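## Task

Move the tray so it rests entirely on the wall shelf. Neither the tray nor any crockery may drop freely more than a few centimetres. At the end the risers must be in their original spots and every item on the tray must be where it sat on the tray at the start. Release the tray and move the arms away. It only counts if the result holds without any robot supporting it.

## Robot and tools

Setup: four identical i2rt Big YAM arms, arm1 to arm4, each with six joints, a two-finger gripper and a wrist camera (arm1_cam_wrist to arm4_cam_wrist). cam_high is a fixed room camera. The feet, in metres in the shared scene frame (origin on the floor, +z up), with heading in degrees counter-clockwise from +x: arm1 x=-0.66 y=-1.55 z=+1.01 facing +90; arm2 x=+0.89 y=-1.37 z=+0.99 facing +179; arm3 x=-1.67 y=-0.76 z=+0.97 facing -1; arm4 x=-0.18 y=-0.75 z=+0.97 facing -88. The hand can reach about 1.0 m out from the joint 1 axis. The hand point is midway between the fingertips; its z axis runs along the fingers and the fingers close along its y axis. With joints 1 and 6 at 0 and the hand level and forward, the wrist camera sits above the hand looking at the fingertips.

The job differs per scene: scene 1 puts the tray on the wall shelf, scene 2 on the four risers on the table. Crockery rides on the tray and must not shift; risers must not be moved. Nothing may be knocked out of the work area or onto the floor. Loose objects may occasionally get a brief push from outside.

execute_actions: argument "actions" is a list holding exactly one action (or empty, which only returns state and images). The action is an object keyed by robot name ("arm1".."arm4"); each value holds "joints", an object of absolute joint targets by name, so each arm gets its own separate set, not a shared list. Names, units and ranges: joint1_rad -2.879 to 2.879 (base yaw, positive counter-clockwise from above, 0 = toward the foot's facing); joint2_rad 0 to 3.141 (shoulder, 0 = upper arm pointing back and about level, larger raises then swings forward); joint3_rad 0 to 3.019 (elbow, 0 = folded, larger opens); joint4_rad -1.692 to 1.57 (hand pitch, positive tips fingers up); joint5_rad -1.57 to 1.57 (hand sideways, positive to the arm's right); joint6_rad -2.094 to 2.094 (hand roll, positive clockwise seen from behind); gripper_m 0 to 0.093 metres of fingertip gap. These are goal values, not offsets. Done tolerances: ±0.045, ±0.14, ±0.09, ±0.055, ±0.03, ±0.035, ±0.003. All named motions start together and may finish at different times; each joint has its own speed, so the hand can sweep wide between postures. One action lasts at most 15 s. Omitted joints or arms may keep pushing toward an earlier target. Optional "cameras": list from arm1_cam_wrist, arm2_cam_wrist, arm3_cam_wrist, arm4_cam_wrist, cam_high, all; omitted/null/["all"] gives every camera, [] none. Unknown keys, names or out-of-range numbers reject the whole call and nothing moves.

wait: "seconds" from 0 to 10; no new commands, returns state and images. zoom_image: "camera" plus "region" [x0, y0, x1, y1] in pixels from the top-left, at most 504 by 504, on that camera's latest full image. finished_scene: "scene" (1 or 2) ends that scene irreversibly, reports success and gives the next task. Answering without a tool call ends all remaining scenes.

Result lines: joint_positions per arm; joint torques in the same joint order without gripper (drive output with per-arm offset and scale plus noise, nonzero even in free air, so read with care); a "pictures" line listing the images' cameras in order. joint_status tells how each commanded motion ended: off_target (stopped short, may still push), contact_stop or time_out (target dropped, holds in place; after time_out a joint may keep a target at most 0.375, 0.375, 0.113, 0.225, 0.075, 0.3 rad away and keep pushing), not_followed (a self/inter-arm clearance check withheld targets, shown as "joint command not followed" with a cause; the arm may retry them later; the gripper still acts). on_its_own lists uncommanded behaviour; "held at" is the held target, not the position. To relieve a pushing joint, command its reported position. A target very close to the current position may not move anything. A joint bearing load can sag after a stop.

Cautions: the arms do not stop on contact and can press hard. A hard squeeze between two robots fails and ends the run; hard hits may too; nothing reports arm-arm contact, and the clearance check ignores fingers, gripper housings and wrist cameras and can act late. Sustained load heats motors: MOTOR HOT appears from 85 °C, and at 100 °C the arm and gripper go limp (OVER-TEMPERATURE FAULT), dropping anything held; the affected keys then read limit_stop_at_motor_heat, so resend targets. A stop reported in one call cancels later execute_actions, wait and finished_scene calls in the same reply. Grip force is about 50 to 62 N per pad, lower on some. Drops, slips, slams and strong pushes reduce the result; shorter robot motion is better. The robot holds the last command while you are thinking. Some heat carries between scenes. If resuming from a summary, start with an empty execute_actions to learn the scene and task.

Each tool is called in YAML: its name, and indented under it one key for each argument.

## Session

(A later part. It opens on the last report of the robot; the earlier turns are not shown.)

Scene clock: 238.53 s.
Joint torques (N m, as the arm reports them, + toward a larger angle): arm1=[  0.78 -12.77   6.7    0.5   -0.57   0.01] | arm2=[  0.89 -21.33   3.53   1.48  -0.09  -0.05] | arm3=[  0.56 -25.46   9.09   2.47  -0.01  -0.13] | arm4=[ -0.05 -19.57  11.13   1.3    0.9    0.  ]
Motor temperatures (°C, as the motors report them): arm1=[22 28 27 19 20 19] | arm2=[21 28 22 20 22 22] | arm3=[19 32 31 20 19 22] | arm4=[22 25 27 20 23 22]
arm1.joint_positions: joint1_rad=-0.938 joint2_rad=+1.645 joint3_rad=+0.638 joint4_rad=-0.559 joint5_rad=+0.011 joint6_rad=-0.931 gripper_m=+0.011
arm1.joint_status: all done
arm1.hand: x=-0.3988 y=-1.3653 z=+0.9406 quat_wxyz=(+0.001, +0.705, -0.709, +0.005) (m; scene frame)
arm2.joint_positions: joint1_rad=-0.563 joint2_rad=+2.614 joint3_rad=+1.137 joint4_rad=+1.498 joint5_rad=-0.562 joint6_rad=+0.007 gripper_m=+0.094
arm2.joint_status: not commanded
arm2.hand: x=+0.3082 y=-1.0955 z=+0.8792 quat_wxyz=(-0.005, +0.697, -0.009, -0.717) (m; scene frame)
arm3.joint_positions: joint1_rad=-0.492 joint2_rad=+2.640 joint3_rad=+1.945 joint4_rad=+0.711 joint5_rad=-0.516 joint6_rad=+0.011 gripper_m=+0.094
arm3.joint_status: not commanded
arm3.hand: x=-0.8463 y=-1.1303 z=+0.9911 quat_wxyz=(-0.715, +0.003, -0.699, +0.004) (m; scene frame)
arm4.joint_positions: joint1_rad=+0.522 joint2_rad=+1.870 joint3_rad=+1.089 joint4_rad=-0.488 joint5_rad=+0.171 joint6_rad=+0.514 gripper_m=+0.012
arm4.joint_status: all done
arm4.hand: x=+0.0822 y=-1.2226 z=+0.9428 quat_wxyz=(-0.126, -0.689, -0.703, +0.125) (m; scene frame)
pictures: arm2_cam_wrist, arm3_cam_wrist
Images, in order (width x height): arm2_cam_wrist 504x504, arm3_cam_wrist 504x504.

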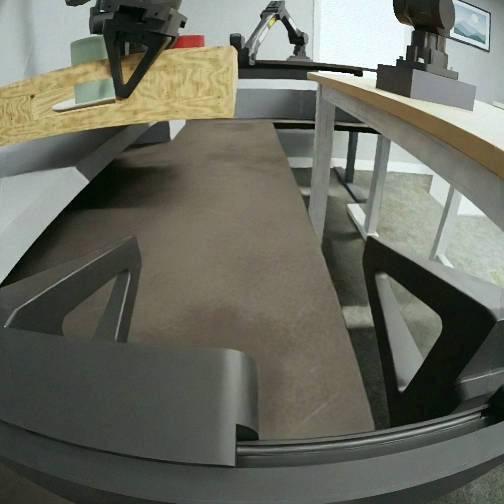

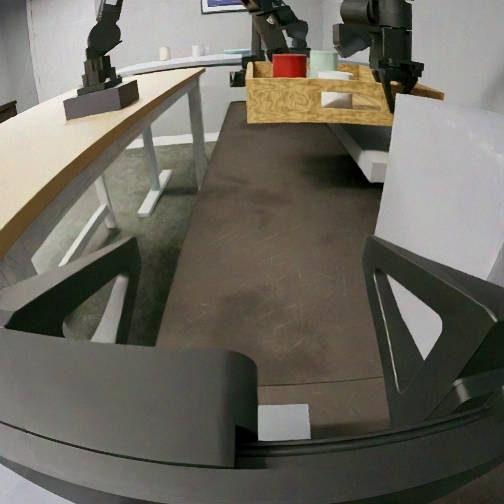

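execute_actions:
  actions:
    - {"arm1": {"joints": {"joint1_rad": -1.119, "joint2_rad": 1.546, "joint3_rad": 0.5935, "joint4_rad": -0.529, "joint5_rad": -0.008, "joint6_rad": -1.109}}, "arm4": {"joints": {"joint1_rad": 0.474, "joint2_rad": 1.9025, "joint3_rad": 1.368, "joint4_rad": -0.536, "joint5_rad": 0.173, "joint6_rad": 0.473}}}
  cameras: ["arm2_cam_wrist", "arm3_cam_wrist", "cam_high"]

Scene clock: 246.00 s.
Joint torques (N m, as the arm reports them, + toward a larger angle): arm1=[  0.86 -11.85   6.39   0.55  -0.65  -0.06] | arm2=[  0.12 -21.41   3.67   1.53  -0.03  -0.05] | arm3=[  0.29 -25.73   9.12   2.46   0.    -0.12] | arm4=[  0.37 -22.07  12.55   1.48   0.55  -0.03]
Motor temperatures (°C, as the motors report them): arm1=[22 28 27 19 20 19] | arm2=[21 28 22 20 22 22] | arm3=[19 32 32 20 19 22] | arm4=[22 26 29 20 23 22]
arm1.joint_positions: joint1_rad=-1.117 joint2_rad=+1.595 joint3_rad=+0.562 joint4_rad=-0.537 joint5_rad=+0.005 joint6_rad=-1.102 gripper_m=+0.011
arm1.joint_status: all done
arm1.hand: x=-0.3949 y=-1.4262 z=+0.9398 quat_wxyz=(+0.002, +0.702, -0.712, +0.002) (m; scene frame)
arm2.joint_positions: joint1_rad=-0.563 joint2_rad=+2.614 joint3_rad=+1.137 joint4_rad=+1.498 joint5_rad=-0.562 joint6_rad=+0.007 gripper_m=+0.094
arm2.joint_status: not commanded
arm2.hand: x=+0.3082 y=-1.0955 z=+0.8792 quat_wxyz=(-0.005, +0.697, -0.009, -0.717) (m; scene frame)
arm3.joint_positions: joint1_rad=-0.492 joint2_rad=+2.640 joint3_rad=+1.945 joint4_rad=+0.711 joint5_rad=-0.516 joint6_rad=+0.011 gripper_m=+0.094
arm3.joint_status: not commanded
arm3.hand: x=-0.8463 y=-1.1303 z=+0.9911 quat_wxyz=(-0.715, +0.003, -0.699, +0.004) (m; scene frame)
arm4.joint_positions: joint1_rad=+0.471 joint2_rad=+1.995 joint3_rad=+1.282 joint4_rad=-0.555 joint5_rad=+0.164 joint6_rad=+0.471 gripper_m=+0.012
arm4.joint_status: all done
arm4.hand: x=+0.0881 y=-1.2867 z=+0.9379 quat_wxyz=(-0.122, -0.691, -0.701, +0.127) (m; scene frame)
pictures: arm2_cam_wrist, arm3_cam_wrist, cam_high
Images, in order (width x height): arm2_cam_wrist 504x504, arm3_cam_wrist 504x504, cam_high 504x504.

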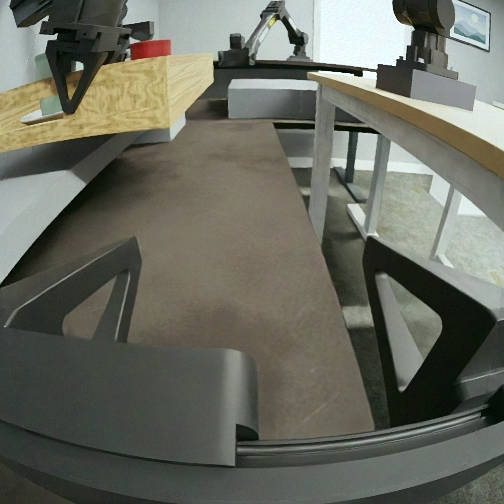

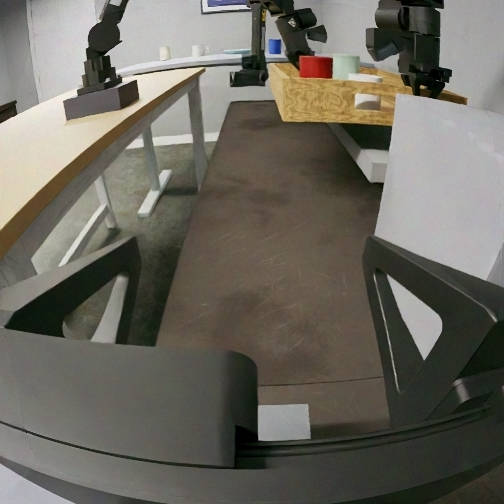

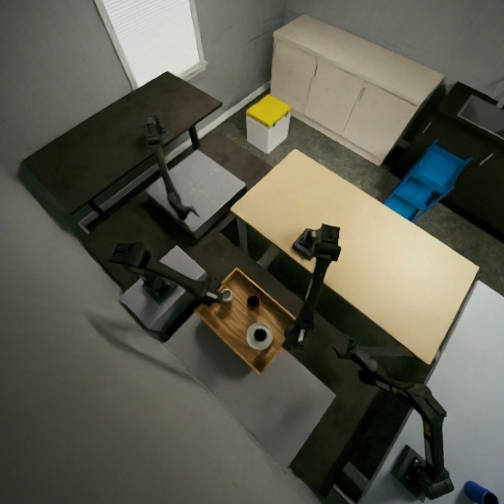

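execute_actions:
  actions:
    - {"arm1": {"joints": {"joint1_rad": -1.323, "joint2_rad": 1.520, "joint3_rad": 0.558, "joint4_rad": -0.5175, "joint5_rad": -0.010, "joint6_rad": -1.312}}, "arm4": {"joints": {"joint1_rad": 0.435, "joint2_rad": 2.0045, "joint3_rad": 1.592, "joint4_rad": -0.6175, "joint5_rad": 0.156, "joint6_rad": 0.439}}}
  cameras: ["arm2_cam_wrist", "arm3_cam_wrist", "cam_high"]

Scene clock: 252.37 s.
Joint torques (N m, as the arm reports them, + toward a larger angle): arm1=[  1.08 -11.06   6.12   0.55  -0.71  -0.12] | arm2=[  0.76 -21.62   3.63   1.53  -0.07  -0.07] | arm3=[  0.43 -25.38   9.12   2.59  -0.02  -0.13] | arm4=[ -0.42 -24.88  14.15   1.55   0.44  -0.12]
Motor temperatures (°C, as the motors report them): arm1=[22 27 27 19 20 19] | arm2=[21 28 22 20 22 22] | arm3=[19 32 32 20 19 22] | arm4=[22 27 30 20 22 22]
arm1.joint_positions: joint1_rad=-1.322 joint2_rad=+1.566 joint3_rad=+0.528 joint4_rad=-0.524 joint5_rad=+0.005 joint6_rad=-1.299 gripper_m=+0.011
arm1.joint_status: all done
arm1.hand: x=-0.3846 y=-1.4854 z=+0.9411 quat_wxyz=(-0.001, +0.699, -0.715, +0.004) (m; scene frame)
arm2.joint_positions: joint1_rad=-0.563 joint2_rad=+2.614 joint3_rad=+1.137 joint4_rad=+1.498 joint5_rad=-0.562 joint6_rad=+0.007 gripper_m=+0.094
arm2.joint_status: not commanded
arm2.hand: x=+0.3082 y=-1.0955 z=+0.8792 quat_wxyz=(-0.005, +0.697, -0.009, -0.717) (m; scene frame)
arm3.joint_positions: joint1_rad=-0.492 joint2_rad=+2.640 joint3_rad=+1.945 joint4_rad=+0.711 joint5_rad=-0.516 joint6_rad=+0.011 gripper_m=+0.094
arm3.joint_status: not commanded
arm3.hand: x=-0.8463 y=-1.1303 z=+0.9911 quat_wxyz=(-0.715, +0.003, -0.699, +0.004) (m; scene frame)
arm4.joint_positions: joint1_rad=+0.438 joint2_rad=+2.105 joint3_rad=+1.492 joint4_rad=-0.638 joint5_rad=+0.148 joint6_rad=+0.446 gripper_m=+0.012
arm4.joint_status: joint3_rad time_out (moved +0.210 of +0.310); the others done
arm4.on_its_own: joint3_rad reads +1.492 and still pushes toward +1.592 since a time_out
arm4.hand: x=+0.1006 y=-1.3482 z=+0.9439 quat_wxyz=(-0.129, -0.693, -0.698, +0.126) (m; scene frame)
pictures: arm2_cam_wrist, arm3_cam_wrist, cam_high
Images, in order (width x height): arm2_cam_wrist 504x504, arm3_cam_wrist 504x504, cam_high 504x504.

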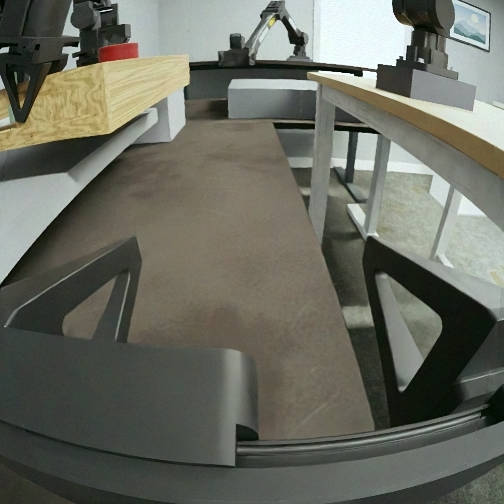

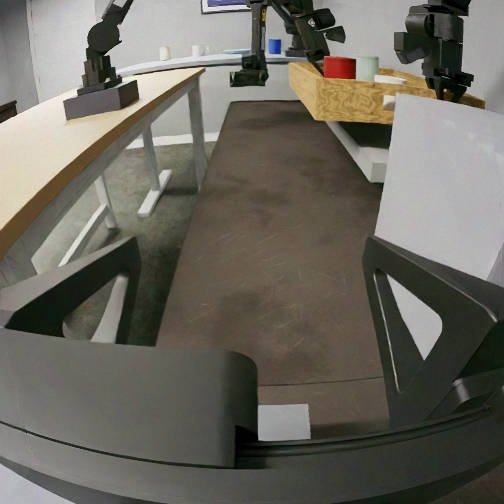

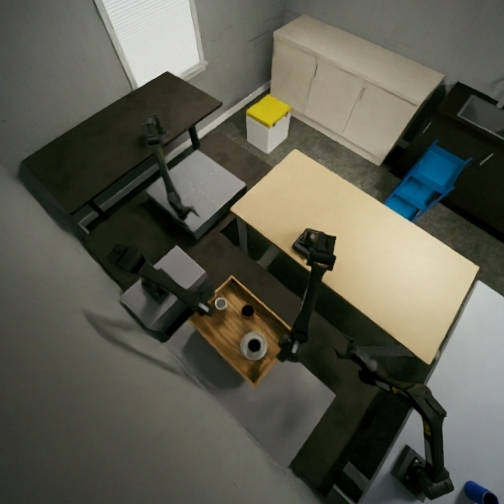

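execute_actions:
  actions:
    - {"arm1": {"joints": {"joint1_rad": -1.536, "joint2_rad": 1.580, "joint3_rad": 0.543, "joint4_rad": -0.4586, "joint5_rad": -0.012, "joint6_rad": -1.5226}}, "arm4": {"joints": {"joint1_rad": 0.400, "joint2_rad": 2.151, "joint3_rad": 1.830, "joint4_rad": -0.689, "joint5_rad": 0.143, "joint6_rad": 0.405}}}
  cameras: ["arm2_cam_wrist", "arm3_cam_wrist", "cam_high"]

Scene clock: 260.97 s.
Joint torques (N m, as the arm reports them, + toward a larger angle): arm1=[  1.16 -10.76   5.55   0.72  -0.77  -0.13] | arm2=[  0.29 -21.42   3.74   1.46  -0.06  -0.01] | arm3=[  0.34 -25.42   9.16   2.48   0.    -0.11] | arm4=[ -0.58 -27.57  15.36   1.52   0.14  -0.17]
Motor temperatures (°C, as the motors report them): arm1=[22 27 27 19 20 19] | arm2=[21 28 22 20 22 22] | arm3=[19 33 32 20 19 22] | arm4=[22 28 33 20 22 22]
arm1.joint_positions: joint1_rad=-1.536 joint2_rad=+1.616 joint3_rad=+0.516 joint4_rad=-0.471 joint5_rad=+0.004 joint6_rad=-1.509 gripper_m=+0.011
arm1.joint_status: all done
arm1.hand: x=-0.3805 y=-1.5456 z=+0.9260 quat_wxyz=(+0.003, +0.698, -0.716, +0.001) (m; scene frame)
arm2.joint_positions: joint1_rad=-0.563 joint2_rad=+2.614 joint3_rad=+1.137 joint4_rad=+1.498 joint5_rad=-0.562 joint6_rad=+0.007 gripper_m=+0.094
arm2.joint_status: not commanded
arm2.hand: x=+0.3082 y=-1.0955 z=+0.8792 quat_wxyz=(-0.005, +0.697, -0.009, -0.717) (m; scene frame)
arm3.joint_positions: joint1_rad=-0.492 joint2_rad=+2.640 joint3_rad=+1.945 joint4_rad=+0.711 joint5_rad=-0.516 joint6_rad=+0.011 gripper_m=+0.094
arm3.joint_status: not commanded
arm3.hand: x=-0.8463 y=-1.1303 z=+0.9911 quat_wxyz=(-0.715, +0.003, -0.699, +0.004) (m; scene frame)
arm4.joint_positions: joint1_rad=+0.406 joint2_rad=+2.260 joint3_rad=+1.718 joint4_rad=-0.708 joint5_rad=+0.143 joint6_rad=+0.416 gripper_m=+0.012
arm4.joint_status: joint3_rad time_out (moved +0.225 of +0.338); the others done
arm4.on_its_own: joint3_rad reads +1.718 and still pushes toward +1.830 since a time_out
arm4.hand: x=+0.1061 y=-1.4081 z=+0.9246 quat_wxyz=(-0.127, -0.693, -0.698, +0.127) (m; scene frame)
pictures: arm2_cam_wrist, arm3_cam_wrist, cam_high
Images, in order (width x height): arm2_cam_wrist 504x504, arm3_cam_wrist 504x504, cam_high 504x504.

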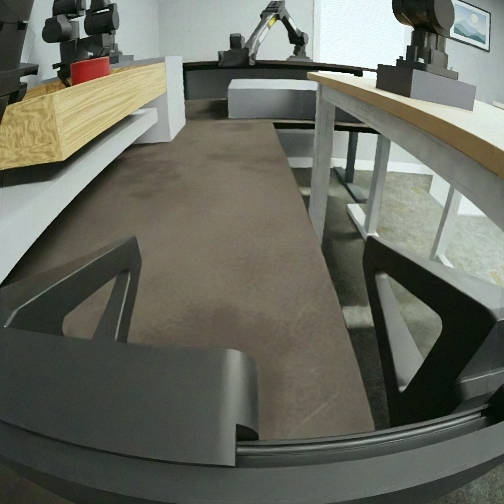

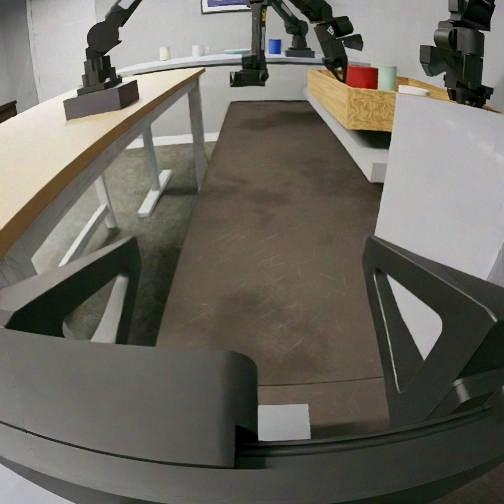

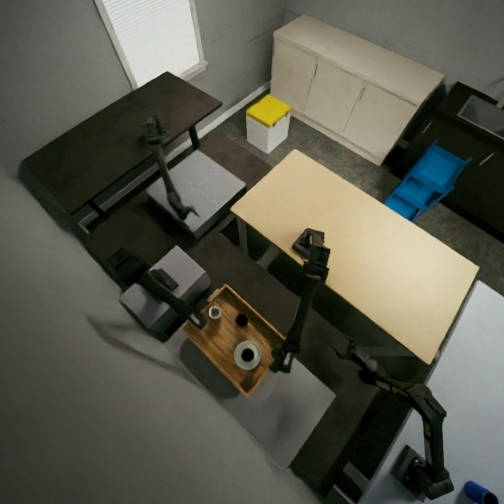

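zoom_image:
  camera: "cam_high"
  region: [130, 250, 350, 480]

zoom_image:
  camera: "arm2_cam_wrist"
  region: [0, 40, 200, 220]

Region (130, 250, 350, 480) of cam_high's 504x504 image, scaled by 2.191, with more detail than that image has; it fills the left 482 columns of this view, and the rest is white.

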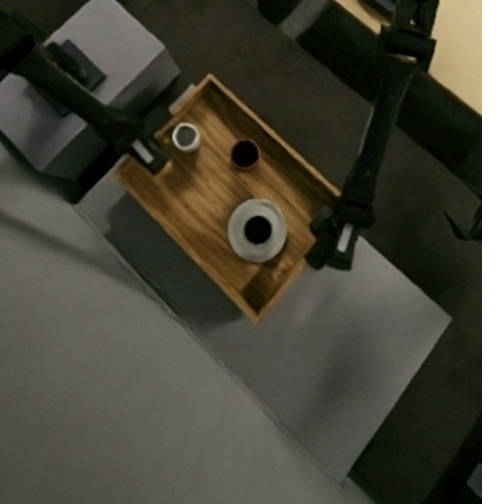

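Region (0, 40, 200, 220) of arm2_cam_wrist's 504x504 image, scaled by 2.520, with more detail than that image has; it fills the top 454 rows of this view, and the rest is white.

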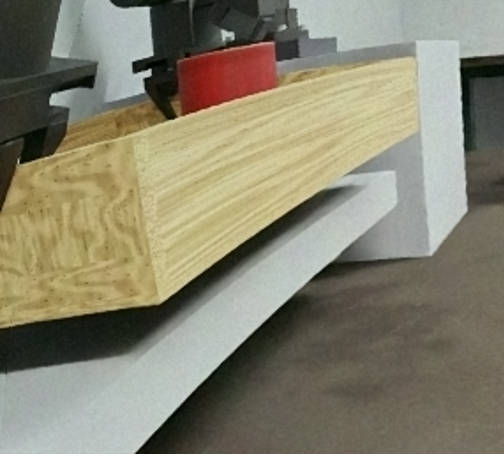

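execute_actions:
  actions:
    - {"arm1": {"joints": {"joint1_rad": -1.643, "joint2_rad": 1.582, "joint3_rad": 0.546, "joint4_rad": -0.455, "joint5_rad": -0.012, "joint6_rad": -1.629}}, "arm4": {"joints": {"joint1_rad": 0.381, "joint2_rad": 2.2176, "joint3_rad": 1.975, "joint4_rad": -0.752, "joint5_rad": 0.132, "joint6_rad": 0.386}}}
  cameras: ["arm2_cam_wrist", "arm3_cam_wrist"]

Scene clock: 277.97 s.
Joint torques (N m, as the arm reports them, + toward a larger angle): arm1=[  1.07 -10.56   5.73   0.5   -0.84  -0.18] | arm2=[  0.3  -21.6    3.53   1.55  -0.07  -0.03] | arm3=[  0.32 -25.39   9.21   2.57   0.    -0.11] | arm4=[ -0.81 -27.87  15.7    1.69   0.23  -0.29]
Motor temperatures (°C, as the motors report them): arm1=[22 27 26 19 21 19] | arm2=[21 28 22 20 22 22] | arm3=[19 33 32 20 19 22] | arm4=[22 30 37 20 22 22]
arm1.joint_positions: joint1_rad=-1.643 joint2_rad=+1.616 joint3_rad=+0.516 joint4_rad=-0.462 joint5_rad=+0.006 joint6_rad=-1.612 gripper_m=+0.011
arm1.joint_status: all done
arm1.hand: x=-0.3789 y=-1.5760 z=+0.9261 quat_wxyz=(+0.001, +0.696, -0.718, +0.005) (m; scene frame)
arm2.joint_positions: joint1_rad=-0.563 joint2_rad=+2.614 joint3_rad=+1.137 joint4_rad=+1.498 joint5_rad=-0.562 joint6_rad=+0.007 gripper_m=+0.094
arm2.joint_status: not commanded
arm2.hand: x=+0.3082 y=-1.0955 z=+0.8792 quat_wxyz=(-0.005, +0.697, -0.009, -0.717) (m; scene frame)
arm3.joint_positions: joint1_rad=-0.492 joint2_rad=+2.640 joint3_rad=+1.945 joint4_rad=+0.711 joint5_rad=-0.516 joint6_rad=+0.011 gripper_m=+0.094
arm3.joint_status: not commanded
arm3.hand: x=-0.8463 y=-1.1303 z=+0.9911 quat_wxyz=(-0.715, +0.003, -0.699, +0.004) (m; scene frame)
arm4.joint_positions: joint1_rad=+0.388 joint2_rad=+2.320 joint3_rad=+1.855 joint4_rad=-0.775 joint5_rad=+0.129 joint6_rad=+0.406 gripper_m=+0.012
arm4.joint_status: joint3_rad time_out (moved +0.137 of +0.257); the others done
arm4.on_its_own: joint3_rad reads +1.855 and still pushes toward +1.967 since a time_out
arm4.hand: x=+0.1094 y=-1.4400 z=+0.9326 quat_wxyz=(-0.132, -0.696, -0.695, +0.124) (m; scene frame)
pictures: arm2_cam_wrist, arm3_cam_wrist
Images, in order (width x height): arm2_cam_wrist 504x504, arm3_cam_wrist 504x504.

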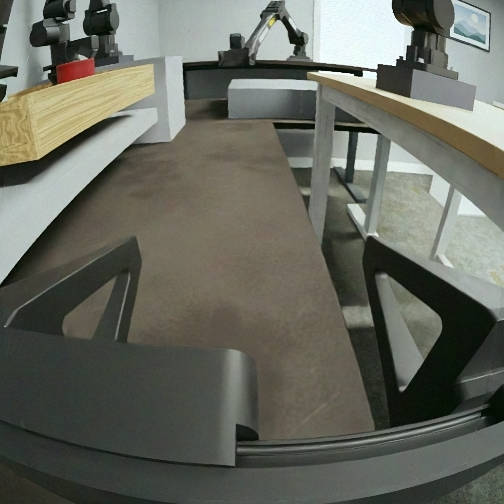

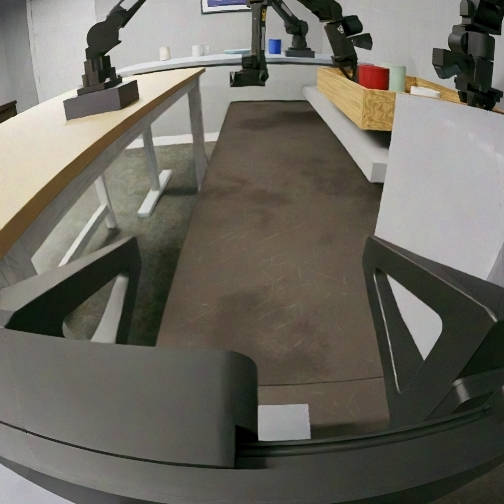

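execute_actions:
  actions:
    - {"arm1": {"joints": {"joint1_rad": -1.751, "joint2_rad": 1.6275, "joint3_rad": 0.560, "joint4_rad": -0.4245, "joint5_rad": -0.012, "joint6_rad": -1.7315}}, "arm4": {"joints": {"joint1_rad": 0.3646, "joint2_rad": 2.320, "joint3_rad": 2.139, "joint4_rad": -0.811, "joint5_rad": 0.131, "joint6_rad": 0.375}}}
  cameras: ["arm2_cam_wrist", "arm3_cam_wrist", "cam_high"]

Scene clock: 284.33 s.
Joint torques (N m, as the arm reports them, + toward a larger angle): arm1=[  1.24 -10.79   6.19   0.53  -0.84  -0.18] | arm2=[  0.98 -21.73   3.67   1.61  -0.06  -0.05] | arm3=[  0.12 -25.59   9.24   2.49   0.    -0.13] | arm4=[ -0.56 -29.44  15.83   1.53   0.07  -0.24]
Motor temperatures (°C, as the motors report them): arm1=[22 27 27 19 21 19] | arm2=[21 28 22 20 22 22] | arm3=[19 33 32 20 19 22] | arm4=[22 31 38 20 22 22]
arm1.joint_positions: joint1_rad=-1.752 joint2_rad=+1.662 joint3_rad=+0.519 joint4_rad=-0.431 joint5_rad=+0.006 joint6_rad=-1.713 gripper_m=+0.011
arm1.joint_status: all done
arm1.hand: x=-0.3836 y=-1.6063 z=+0.9146 quat_wxyz=(+0.005, +0.694, -0.720, +0.000) (m; scene frame)
arm2.joint_positions: joint1_rad=-0.563 joint2_rad=+2.614 joint3_rad=+1.137 joint4_rad=+1.498 joint5_rad=-0.562 joint6_rad=+0.007 gripper_m=+0.094
arm2.joint_status: not commanded
arm2.hand: x=+0.3082 y=-1.0955 z=+0.8792 quat_wxyz=(-0.005, +0.697, -0.009, -0.717) (m; scene frame)
arm3.joint_positions: joint1_rad=-0.492 joint2_rad=+2.640 joint3_rad=+1.945 joint4_rad=+0.711 joint5_rad=-0.516 joint6_rad=+0.011 gripper_m=+0.094
arm3.joint_status: not commanded
arm3.hand: x=-0.8463 y=-1.1303 z=+0.9911 quat_wxyz=(-0.715, +0.003, -0.699, +0.004) (m; scene frame)
arm4.joint_positions: joint1_rad=+0.369 joint2_rad=+2.430 joint3_rad=+2.012 joint4_rad=-0.830 joint5_rad=+0.132 joint6_rad=+0.391 gripper_m=+0.012
arm4.joint_status: joint3_rad time_out (moved +0.157 of +0.284); the others done
arm4.on_its_own: joint3_rad reads +2.012 and still pushes toward +2.124 since a time_out
arm4.hand: x=+0.1069 y=-1.4729 z=+0.9136 quat_wxyz=(-0.125, -0.697, -0.694, +0.126) (m; scene frame)
pictures: arm2_cam_wrist, arm3_cam_wrist, cam_high
Images, in order (width x height): arm2_cam_wrist 504x504, arm3_cam_wrist 504x504, cam_high 504x504.

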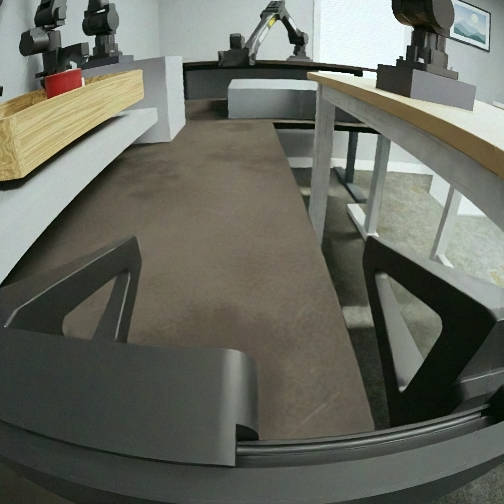

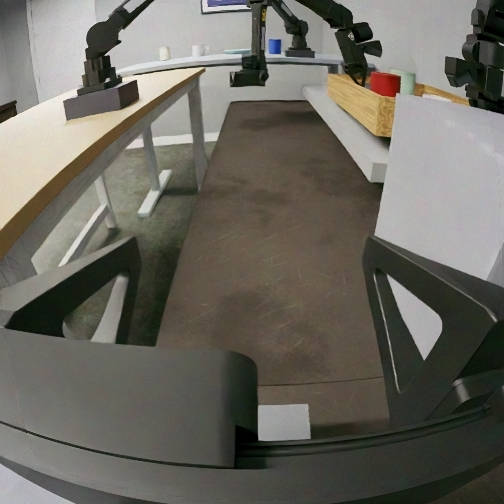

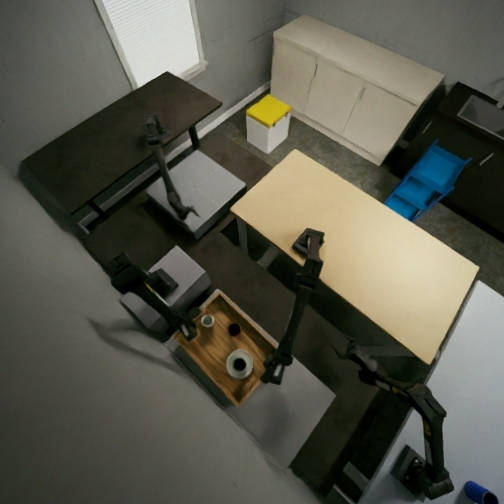

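execute_actions:
  actions:
    - {"arm1": {"joints": {"joint2_rad": 1.708, "joint3_rad": 0.556, "joint4_rad": -0.339}}, "arm4": {"joints": {"joint2_rad": 2.351, "joint4_rad": -0.761}}}
  cameras: ["arm1_cam_wrist", "arm2_cam_wrist", "arm3_cam_wrist", "arm4_cam_wrist"]

Scene clock: 289.37 s.
Joint torques (N m, as the arm reports them, + toward a larger angle): arm1=[  0.91 -11.21   5.38   0.5   -0.73  -0.15] | arm2=[  1.12 -21.51   3.63   1.57  -0.07  -0.08] | arm3=[  0.19 -25.44   9.24   2.5   -0.02  -0.12] | arm4=[ -1.12 -29.32  15.69   2.58   0.13  -0.25]
Motor temperatures (°C, as the motors report them): arm1=[22 27 27 19 21 19] | arm2=[21 28 22 20 22 22] | arm3=[19 33 32 20 19 22] | arm4=[22 32 38 20 22 22]
arm1.joint_positions: joint1_rad=-1.752 joint2_rad=+1.740 joint3_rad=+0.519 joint4_rad=-0.347 joint5_rad=+0.003 joint6_rad=-1.716 gripper_m=+0.011
arm1.joint_status: all done
arm1.hand: x=-0.3812 y=-1.6063 z=+0.8942 quat_wxyz=(+0.002, +0.695, -0.719, +0.001) (m; scene frame)
arm2.joint_positions: joint1_rad=-0.563 joint2_rad=+2.614 joint3_rad=+1.137 joint4_rad=+1.498 joint5_rad=-0.562 joint6_rad=+0.007 gripper_m=+0.094
arm2.joint_status: not commanded
arm2.hand: x=+0.3082 y=-1.0955 z=+0.8792 quat_wxyz=(-0.005, +0.697, -0.009, -0.717) (m; scene frame)
arm3.joint_positions: joint1_rad=-0.492 joint2_rad=+2.640 joint3_rad=+1.945 joint4_rad=+0.711 joint5_rad=-0.516 joint6_rad=+0.011 gripper_m=+0.094
arm3.joint_status: not commanded
arm3.hand: x=-0.8463 y=-1.1303 z=+0.9911 quat_wxyz=(-0.715, +0.003, -0.699, +0.004) (m; scene frame)
arm4.joint_positions: joint1_rad=+0.372 joint2_rad=+2.458 joint3_rad=+2.012 joint4_rad=-0.806 joint5_rad=+0.131 joint6_rad=+0.393 gripper_m=+0.012
arm4.joint_status: all done
arm4.on_its_own: joint3_rad reads +2.012 and still pushes toward +2.124 since a time_out
arm4.hand: x=+0.1090 y=-1.4724 z=+0.8944 quat_wxyz=(-0.124, -0.697, -0.695, +0.125) (m; scene frame)
pictures: arm1_cam_wrist, arm2_cam_wrist, arm3_cam_wrist, arm4_cam_wrist
Images, in order (width x height): arm1_cam_wrist 504x504, arm2_cam_wrist 504x504, arm3_cam_wrist 504x504, arm4_cam_wrist 504x504.

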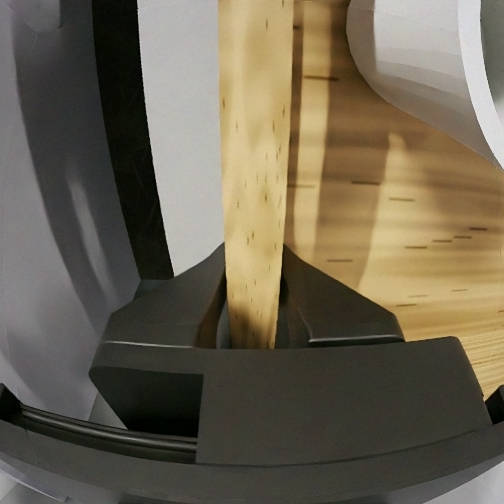

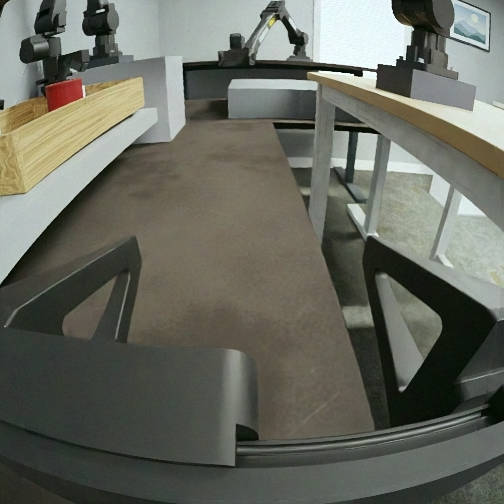

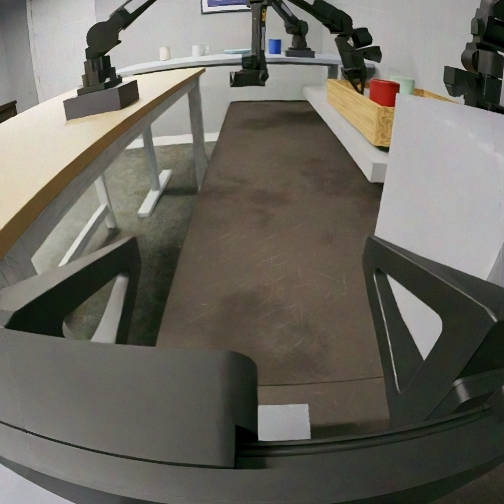

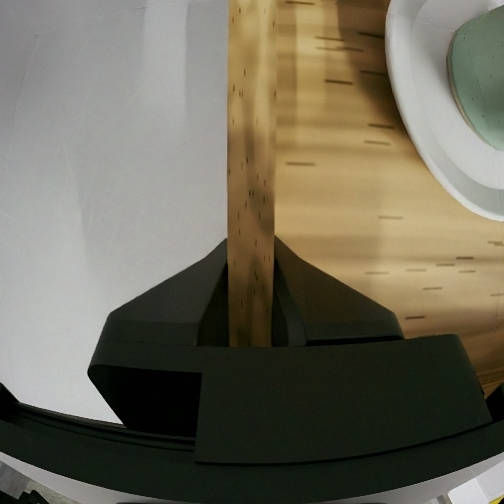

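zoom_image:
  camera: "arm2_cam_wrist"
  region: [0, 60, 180, 220]

zoom_image:
  camera: "arm3_cam_wrist"
  region: [290, 60, 410, 190]

Region (0, 60, 180, 220) of arm2_cam_wrist's 504x504 image, scaled by 2.800, with more detail than that image has.

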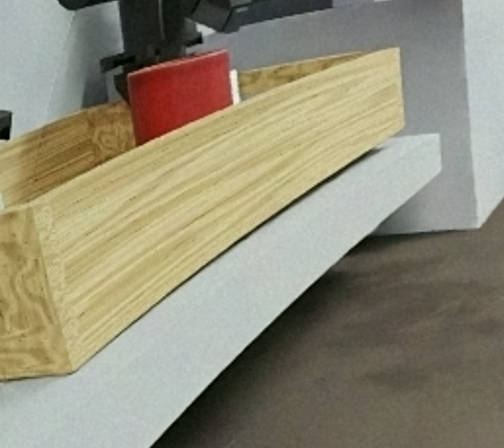

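Region (290, 60, 410, 190) of arm3_cam_wrist's 504x504 image, scaled by 3.877, with more detail than that image has; it fills the left 465 columns of this view, and the rest is white.

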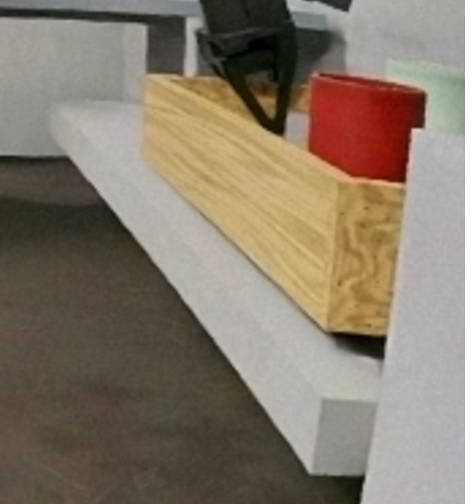

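execute_actions:
  actions:
    - {"arm1": {"joints": {"joint2_rad": 1.751, "joint4_rad": -0.295}}, "arm4": {"joints": {"joint2_rad": 2.369, "joint4_rad": -0.743}}}
  cameras: ["arm2_cam_wrist", "arm3_cam_wrist"]

Scene clock: 292.10 s.
Joint torques (N m, as the arm reports them, + toward a larger angle): arm1=[  1.24 -10.97   5.06   0.6   -0.75  -0.14] | arm2=[  0.23 -21.39   3.74   1.55  -0.11  -0.03] | arm3=[  0.66 -25.43   9.16   2.54  -0.01  -0.12] | arm4=[ -0.77 -28.39  15.74   2.89   0.24  -0.3 ]
Motor temperatures (°C, as the motors report them): arm1=[22 27 27 19 21 19] | arm2=[21 29 22 20 22 22] | arm3=[19 34 32 20 19 22] | arm4=[22 32 39 20 22 22]
arm1.joint_positions: joint1_rad=-1.752 joint2_rad=+1.779 joint3_rad=+0.519 joint4_rad=-0.303 joint5_rad=+0.003 joint6_rad=-1.716 gripper_m=+0.011
arm1.joint_status: all done
arm1.hand: x=-0.3802 y=-1.6066 z=+0.8840 quat_wxyz=(+0.001, +0.695, -0.719, +0.003) (m; scene frame)
arm2.joint_positions: joint1_rad=-0.563 joint2_rad=+2.614 joint3_rad=+1.137 joint4_rad=+1.498 joint5_rad=-0.562 joint6_rad=+0.007 gripper_m=+0.094
arm2.joint_status: not commanded
arm2.hand: x=+0.3082 y=-1.0955 z=+0.8792 quat_wxyz=(-0.005, +0.697, -0.009, -0.717) (m; scene frame)
arm3.joint_positions: joint1_rad=-0.492 joint2_rad=+2.640 joint3_rad=+1.945 joint4_rad=+0.711 joint5_rad=-0.516 joint6_rad=+0.011 gripper_m=+0.094
arm3.joint_status: not commanded
arm3.hand: x=-0.8463 y=-1.1303 z=+0.9911 quat_wxyz=(-0.715, +0.003, -0.699, +0.004) (m; scene frame)
arm4.joint_positions: joint1_rad=+0.372 joint2_rad=+2.461 joint3_rad=+2.012 joint4_rad=-0.793 joint5_rad=+0.128 joint6_rad=+0.396 gripper_m=+0.012
arm4.joint_status: all done
arm4.on_its_own: joint3_rad reads +2.012 and still pushes toward +2.124 since a time_out
arm4.hand: x=+0.1106 y=-1.4741 z=+0.8929 quat_wxyz=(-0.129, -0.698, -0.693, +0.125) (m; scene frame)
pictures: arm2_cam_wrist, arm3_cam_wrist
Images, in order (width x height): arm2_cam_wrist 504x504, arm3_cam_wrist 504x504.

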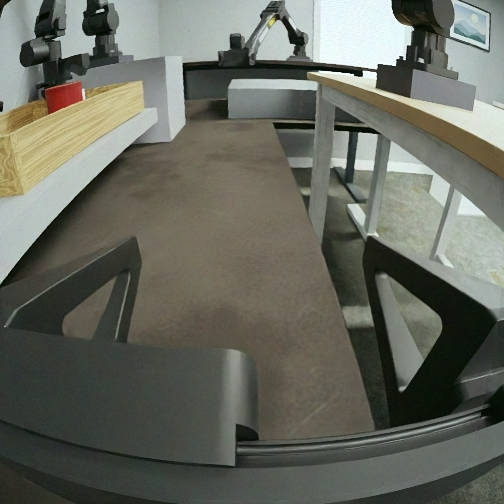

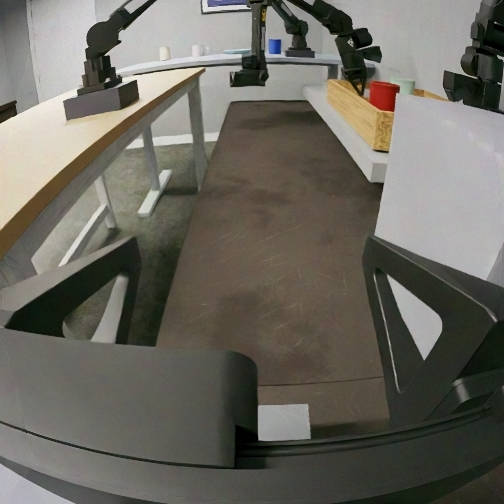

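zoom_image:
  camera: "arm2_cam_wrist"
  region: [0, 60, 180, 220]

zoom_image:
  camera: "arm3_cam_wrist"
  region: [290, 60, 410, 190]

Region (0, 60, 180, 220) of arm2_cam_wrist's 504x504 image, scaled by 2.800, with more detail than that image has.

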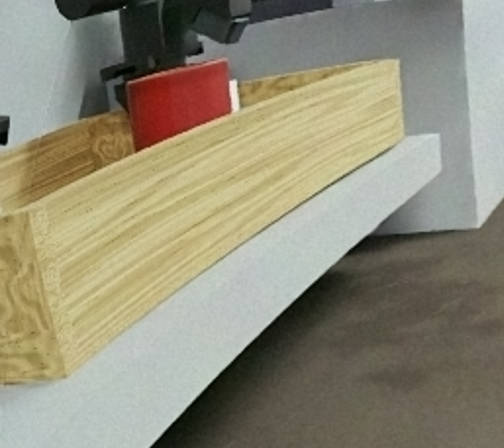

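Region (290, 60, 410, 190) of arm3_cam_wrist's 504x504 image, scaled by 3.877, with more detail than that image has; it fills the left 465 columns of this view, and the rest is white.

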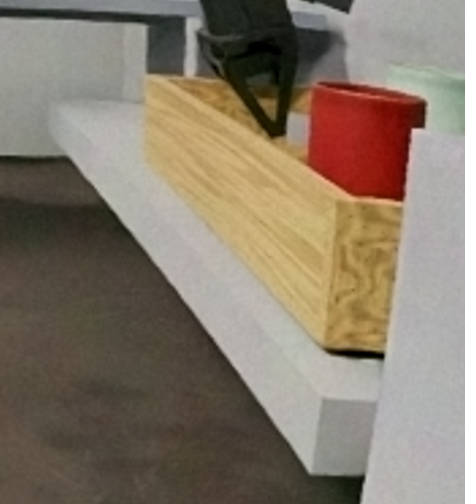

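execute_actions:
  actions:
    - {"arm1": {"joints": {"joint2_rad": 1.785, "joint3_rad": 0.542, "joint4_rad": -0.279}}, "arm4": {"joints": {"joint2_rad": 2.416, "joint3_rad": 2.068, "joint4_rad": -0.770}}}
  cameras: ["arm2_cam_wrist", "arm3_cam_wrist"]

Scene clock: 295.70 s.
Joint torques (N m, as the arm reports them, + toward a larger angle): arm1=[  1.34 -10.5    3.83   0.35  -0.53  -0.17] | arm2=[  0.82 -21.6    3.46   1.66  -0.05  -0.04] | arm3=[  0.4  -25.5    9.2    2.45  -0.03  -0.12] | arm4=[ -0.76 -25.25  11.46   1.71   0.28  -0.34]
Motor temperatures (°C, as the motors report them): arm1=[22 27 26 19 21 19] | arm2=[21 29 22 20 22 22] | arm3=[19 34 32 20 19 22] | arm4=[22 32 39 20 22 22]
arm1.joint_positions: joint1_rad=-1.752 joint2_rad=+1.804 joint3_rad=+0.519 joint4_rad=-0.282 joint5_rad=-0.002 joint6_rad=-1.714 gripper_m=+0.011
arm1.joint_status: all done
arm1.hand: x=-0.3810 y=-1.6055 z=+0.8775 quat_wxyz=(+0.000, +0.694, -0.720, +0.000) (m; scene frame)
arm2.joint_positions: joint1_rad=-0.563 joint2_rad=+2.614 joint3_rad=+1.137 joint4_rad=+1.498 joint5_rad=-0.562 joint6_rad=+0.007 gripper_m=+0.094
arm2.joint_status: not commanded
arm2.hand: x=+0.3082 y=-1.0955 z=+0.8792 quat_wxyz=(-0.005, +0.697, -0.009, -0.717) (m; scene frame)
arm3.joint_positions: joint1_rad=-0.492 joint2_rad=+2.640 joint3_rad=+1.945 joint4_rad=+0.711 joint5_rad=-0.516 joint6_rad=+0.011 gripper_m=+0.094
arm3.joint_status: not commanded
arm3.hand: x=-0.8463 y=-1.1303 z=+0.9911 quat_wxyz=(-0.715, +0.003, -0.699, +0.004) (m; scene frame)
arm4.joint_positions: joint1_rad=+0.372 joint2_rad=+2.465 joint3_rad=+2.012 joint4_rad=-0.793 joint5_rad=+0.127 joint6_rad=+0.399 gripper_m=+0.012
arm4.joint_status: all done
arm4.hand: x=+0.1101 y=-1.4734 z=+0.8897 quat_wxyz=(-0.128, -0.699, -0.693, +0.124) (m; scene frame)
pictures: arm2_cam_wrist, arm3_cam_wrist
Images, in order (width x height): arm2_cam_wrist 504x504, arm3_cam_wrist 504x504.

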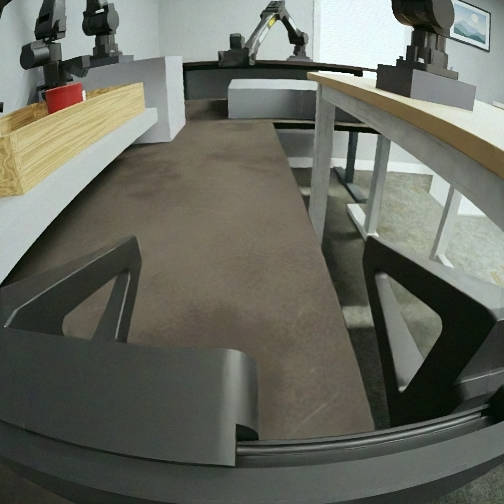

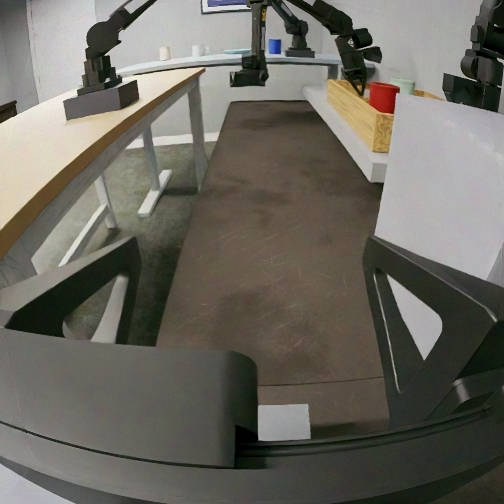

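execute_actions:
  actions:
    - {"arm1": {"joints": {"joint2_rad": 1.803, "joint3_rad": 0.523, "joint4_rad": -0.282, "joint5_rad": -0.002, "joint6_rad": -1.714, "gripper_m": 0.045}}, "arm4": {"joints": {"joint1_rad": 0.372, "joint2_rad": 2.458, "joint3_rad": 2.02, "joint4_rad": -0.79, "joint5_rad": 0.128, "joint6_rad": 0.399, "gripper_m": 0.045}}}
  cameras: ["arm1_cam_wrist", "arm4_cam_wrist", "arm3_cam_wrist"]

Scene clock: 297.70 s.
Joint torques (N m, as the arm reports them, + toward a larger angle): arm1=[ 0.97 -9.27  2.48  0.2  -0.15  0.01] | arm2=[  0.55 -21.59   3.58   1.58  -0.09  -0.07] | arm3=[  0.33 -25.46   9.18   2.44   0.    -0.11] | arm4=[ -0.15 -22.37   7.86   0.9    0.17  -0.06]
Motor temperatures (°C, as the motors report them): arm1=[22 27 26 19 21 19] | arm2=[21 29 22 20 22 22] | arm3=[19 34 33 20 19 22] | arm4=[22 32 38 20 22 22]
arm1.joint_positions: joint1_rad=-1.752 joint2_rad=+1.805 joint3_rad=+0.519 joint4_rad=-0.282 joint5_rad=-0.001 joint6_rad=-1.712 gripper_m=+0.045
arm1.joint_status: all done
arm1.hand: x=-0.3813 y=-1.6056 z=+0.8773 quat_wxyz=(+0.000, +0.694, -0.720, +0.000) (m; scene frame)
arm2.joint_positions: joint1_rad=-0.563 joint2_rad=+2.614 joint3_rad=+1.137 joint4_rad=+1.498 joint5_rad=-0.562 joint6_rad=+0.007 gripper_m=+0.094
arm2.joint_status: not commanded
arm2.hand: x=+0.3082 y=-1.0955 z=+0.8792 quat_wxyz=(-0.005, +0.697, -0.009, -0.717) (m; scene frame)
arm3.joint_positions: joint1_rad=-0.492 joint2_rad=+2.640 joint3_rad=+1.945 joint4_rad=+0.711 joint5_rad=-0.516 joint6_rad=+0.011 gripper_m=+0.094
arm3.joint_status: not commanded
arm3.hand: x=-0.8463 y=-1.1303 z=+0.9911 quat_wxyz=(-0.715, +0.003, -0.699, +0.004) (m; scene frame)
arm4.joint_positions: joint1_rad=+0.372 joint2_rad=+2.463 joint3_rad=+2.012 joint4_rad=-0.795 joint5_rad=+0.126 joint6_rad=+0.401 gripper_m=+0.045
arm4.joint_status: all done
arm4.hand: x=+0.1102 y=-1.4735 z=+0.8914 quat_wxyz=(-0.129, -0.700, -0.692, +0.124) (m; scene frame)
pictures: arm1_cam_wrist, arm3_cam_wrist, arm4_cam_wrist
Images, in order (width x height): arm1_cam_wrist 504x504, arm3_cam_wrist 504x504, arm4_cam_wrist 504x504.

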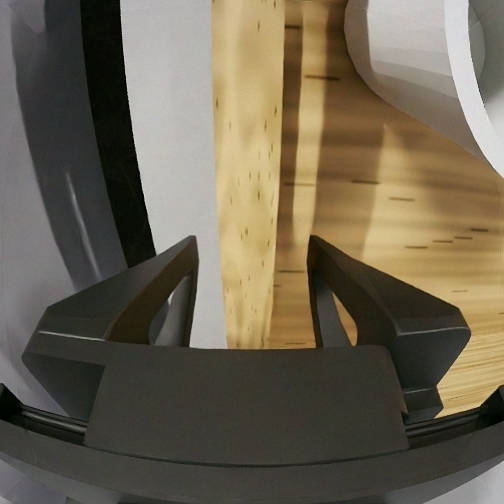

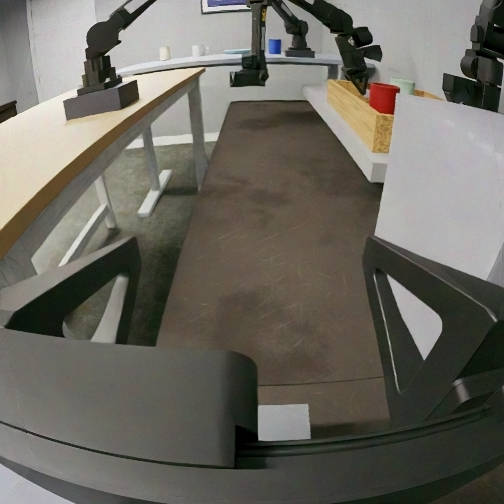

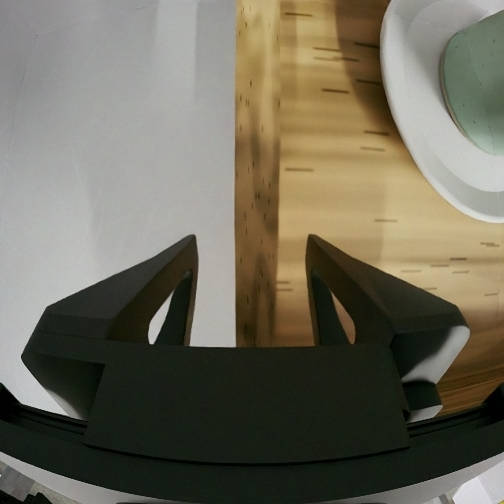

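execute_actions:
  actions:
    - {"arm1": {"joints": {"joint2_rad": 1.695, "joint3_rad": 0.521, "joint4_rad": -0.397, "gripper_m": 0.075}}, "arm4": {"joints": {"joint2_rad": 2.30, "gripper_m": 0.055}}}
  cameras: ["arm1_cam_wrist", "arm4_cam_wrist"]

Scene clock: 303.40 s.
Joint torques (N m, as the arm reports them, + toward a larger angle): arm1=[ 0.95 -7.73  3.26 -0.27 -0.16  0.  ] | arm2=[  0.82 -20.96   3.64   1.39  -0.08  -0.02] | arm3=[  0.54 -25.13   9.19   2.51  -0.02  -0.12] | arm4=[ -0.17 -20.     9.14   1.18   0.17  -0.07]
Motor temperatures (°C, as the motors report them): arm1=[22 27 26 19 20 19] | arm2=[21 29 22 20 22 22] | arm3=[19 34 33 20 19 22] | arm4=[22 32 35 20 22 22]
arm1.joint_positions: joint1_rad=-1.752 joint2_rad=+1.685 joint3_rad=+0.519 joint4_rad=-0.385 joint5_rad=-0.001 joint6_rad=-1.712 gripper_m=+0.075
arm1.joint_status: all done
arm1.hand: x=-0.3774 y=-1.6062 z=+0.9085 quat_wxyz=(-0.004, +0.694, -0.720, +0.007) (m; scene frame)
arm2.joint_positions: joint1_rad=-0.563 joint2_rad=+2.614 joint3_rad=+1.137 joint4_rad=+1.498 joint5_rad=-0.562 joint6_rad=+0.007 gripper_m=+0.094
arm2.joint_status: not commanded
arm2.hand: x=+0.3082 y=-1.0955 z=+0.8792 quat_wxyz=(-0.005, +0.697, -0.009, -0.717) (m; scene frame)
arm3.joint_positions: joint1_rad=-0.492 joint2_rad=+2.640 joint3_rad=+1.945 joint4_rad=+0.711 joint5_rad=-0.516 joint6_rad=+0.011 gripper_m=+0.094
arm3.joint_status: not commanded
arm3.hand: x=-0.8463 y=-1.1303 z=+0.9911 quat_wxyz=(-0.715, +0.003, -0.699, +0.004) (m; scene frame)
arm4.joint_positions: joint1_rad=+0.372 joint2_rad=+2.285 joint3_rad=+2.004 joint4_rad=-0.795 joint5_rad=+0.126 joint6_rad=+0.401 gripper_m=+0.055
arm4.joint_status: all done
arm4.hand: x=+0.1204 y=-1.4936 z=+1.0259 quat_wxyz=(-0.206, -0.691, -0.676, +0.154) (m; scene frame)
pictures: arm1_cam_wrist, arm4_cam_wrist
Images, in order (width x height): arm1_cam_wrist 504x504, arm4_cam_wrist 504x504.

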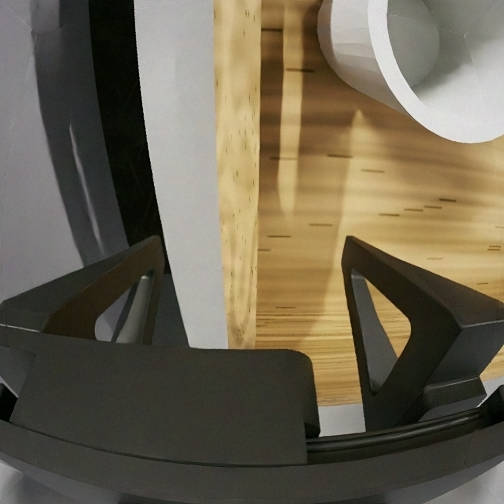

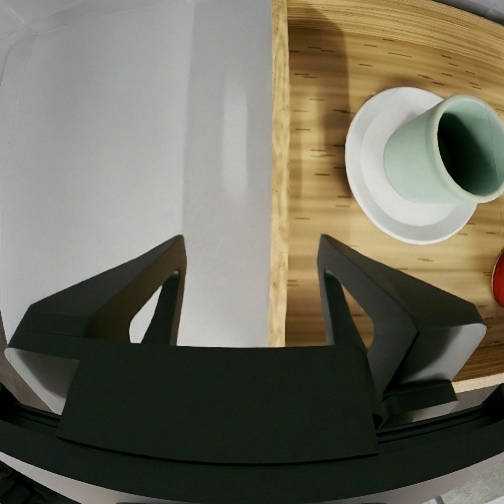

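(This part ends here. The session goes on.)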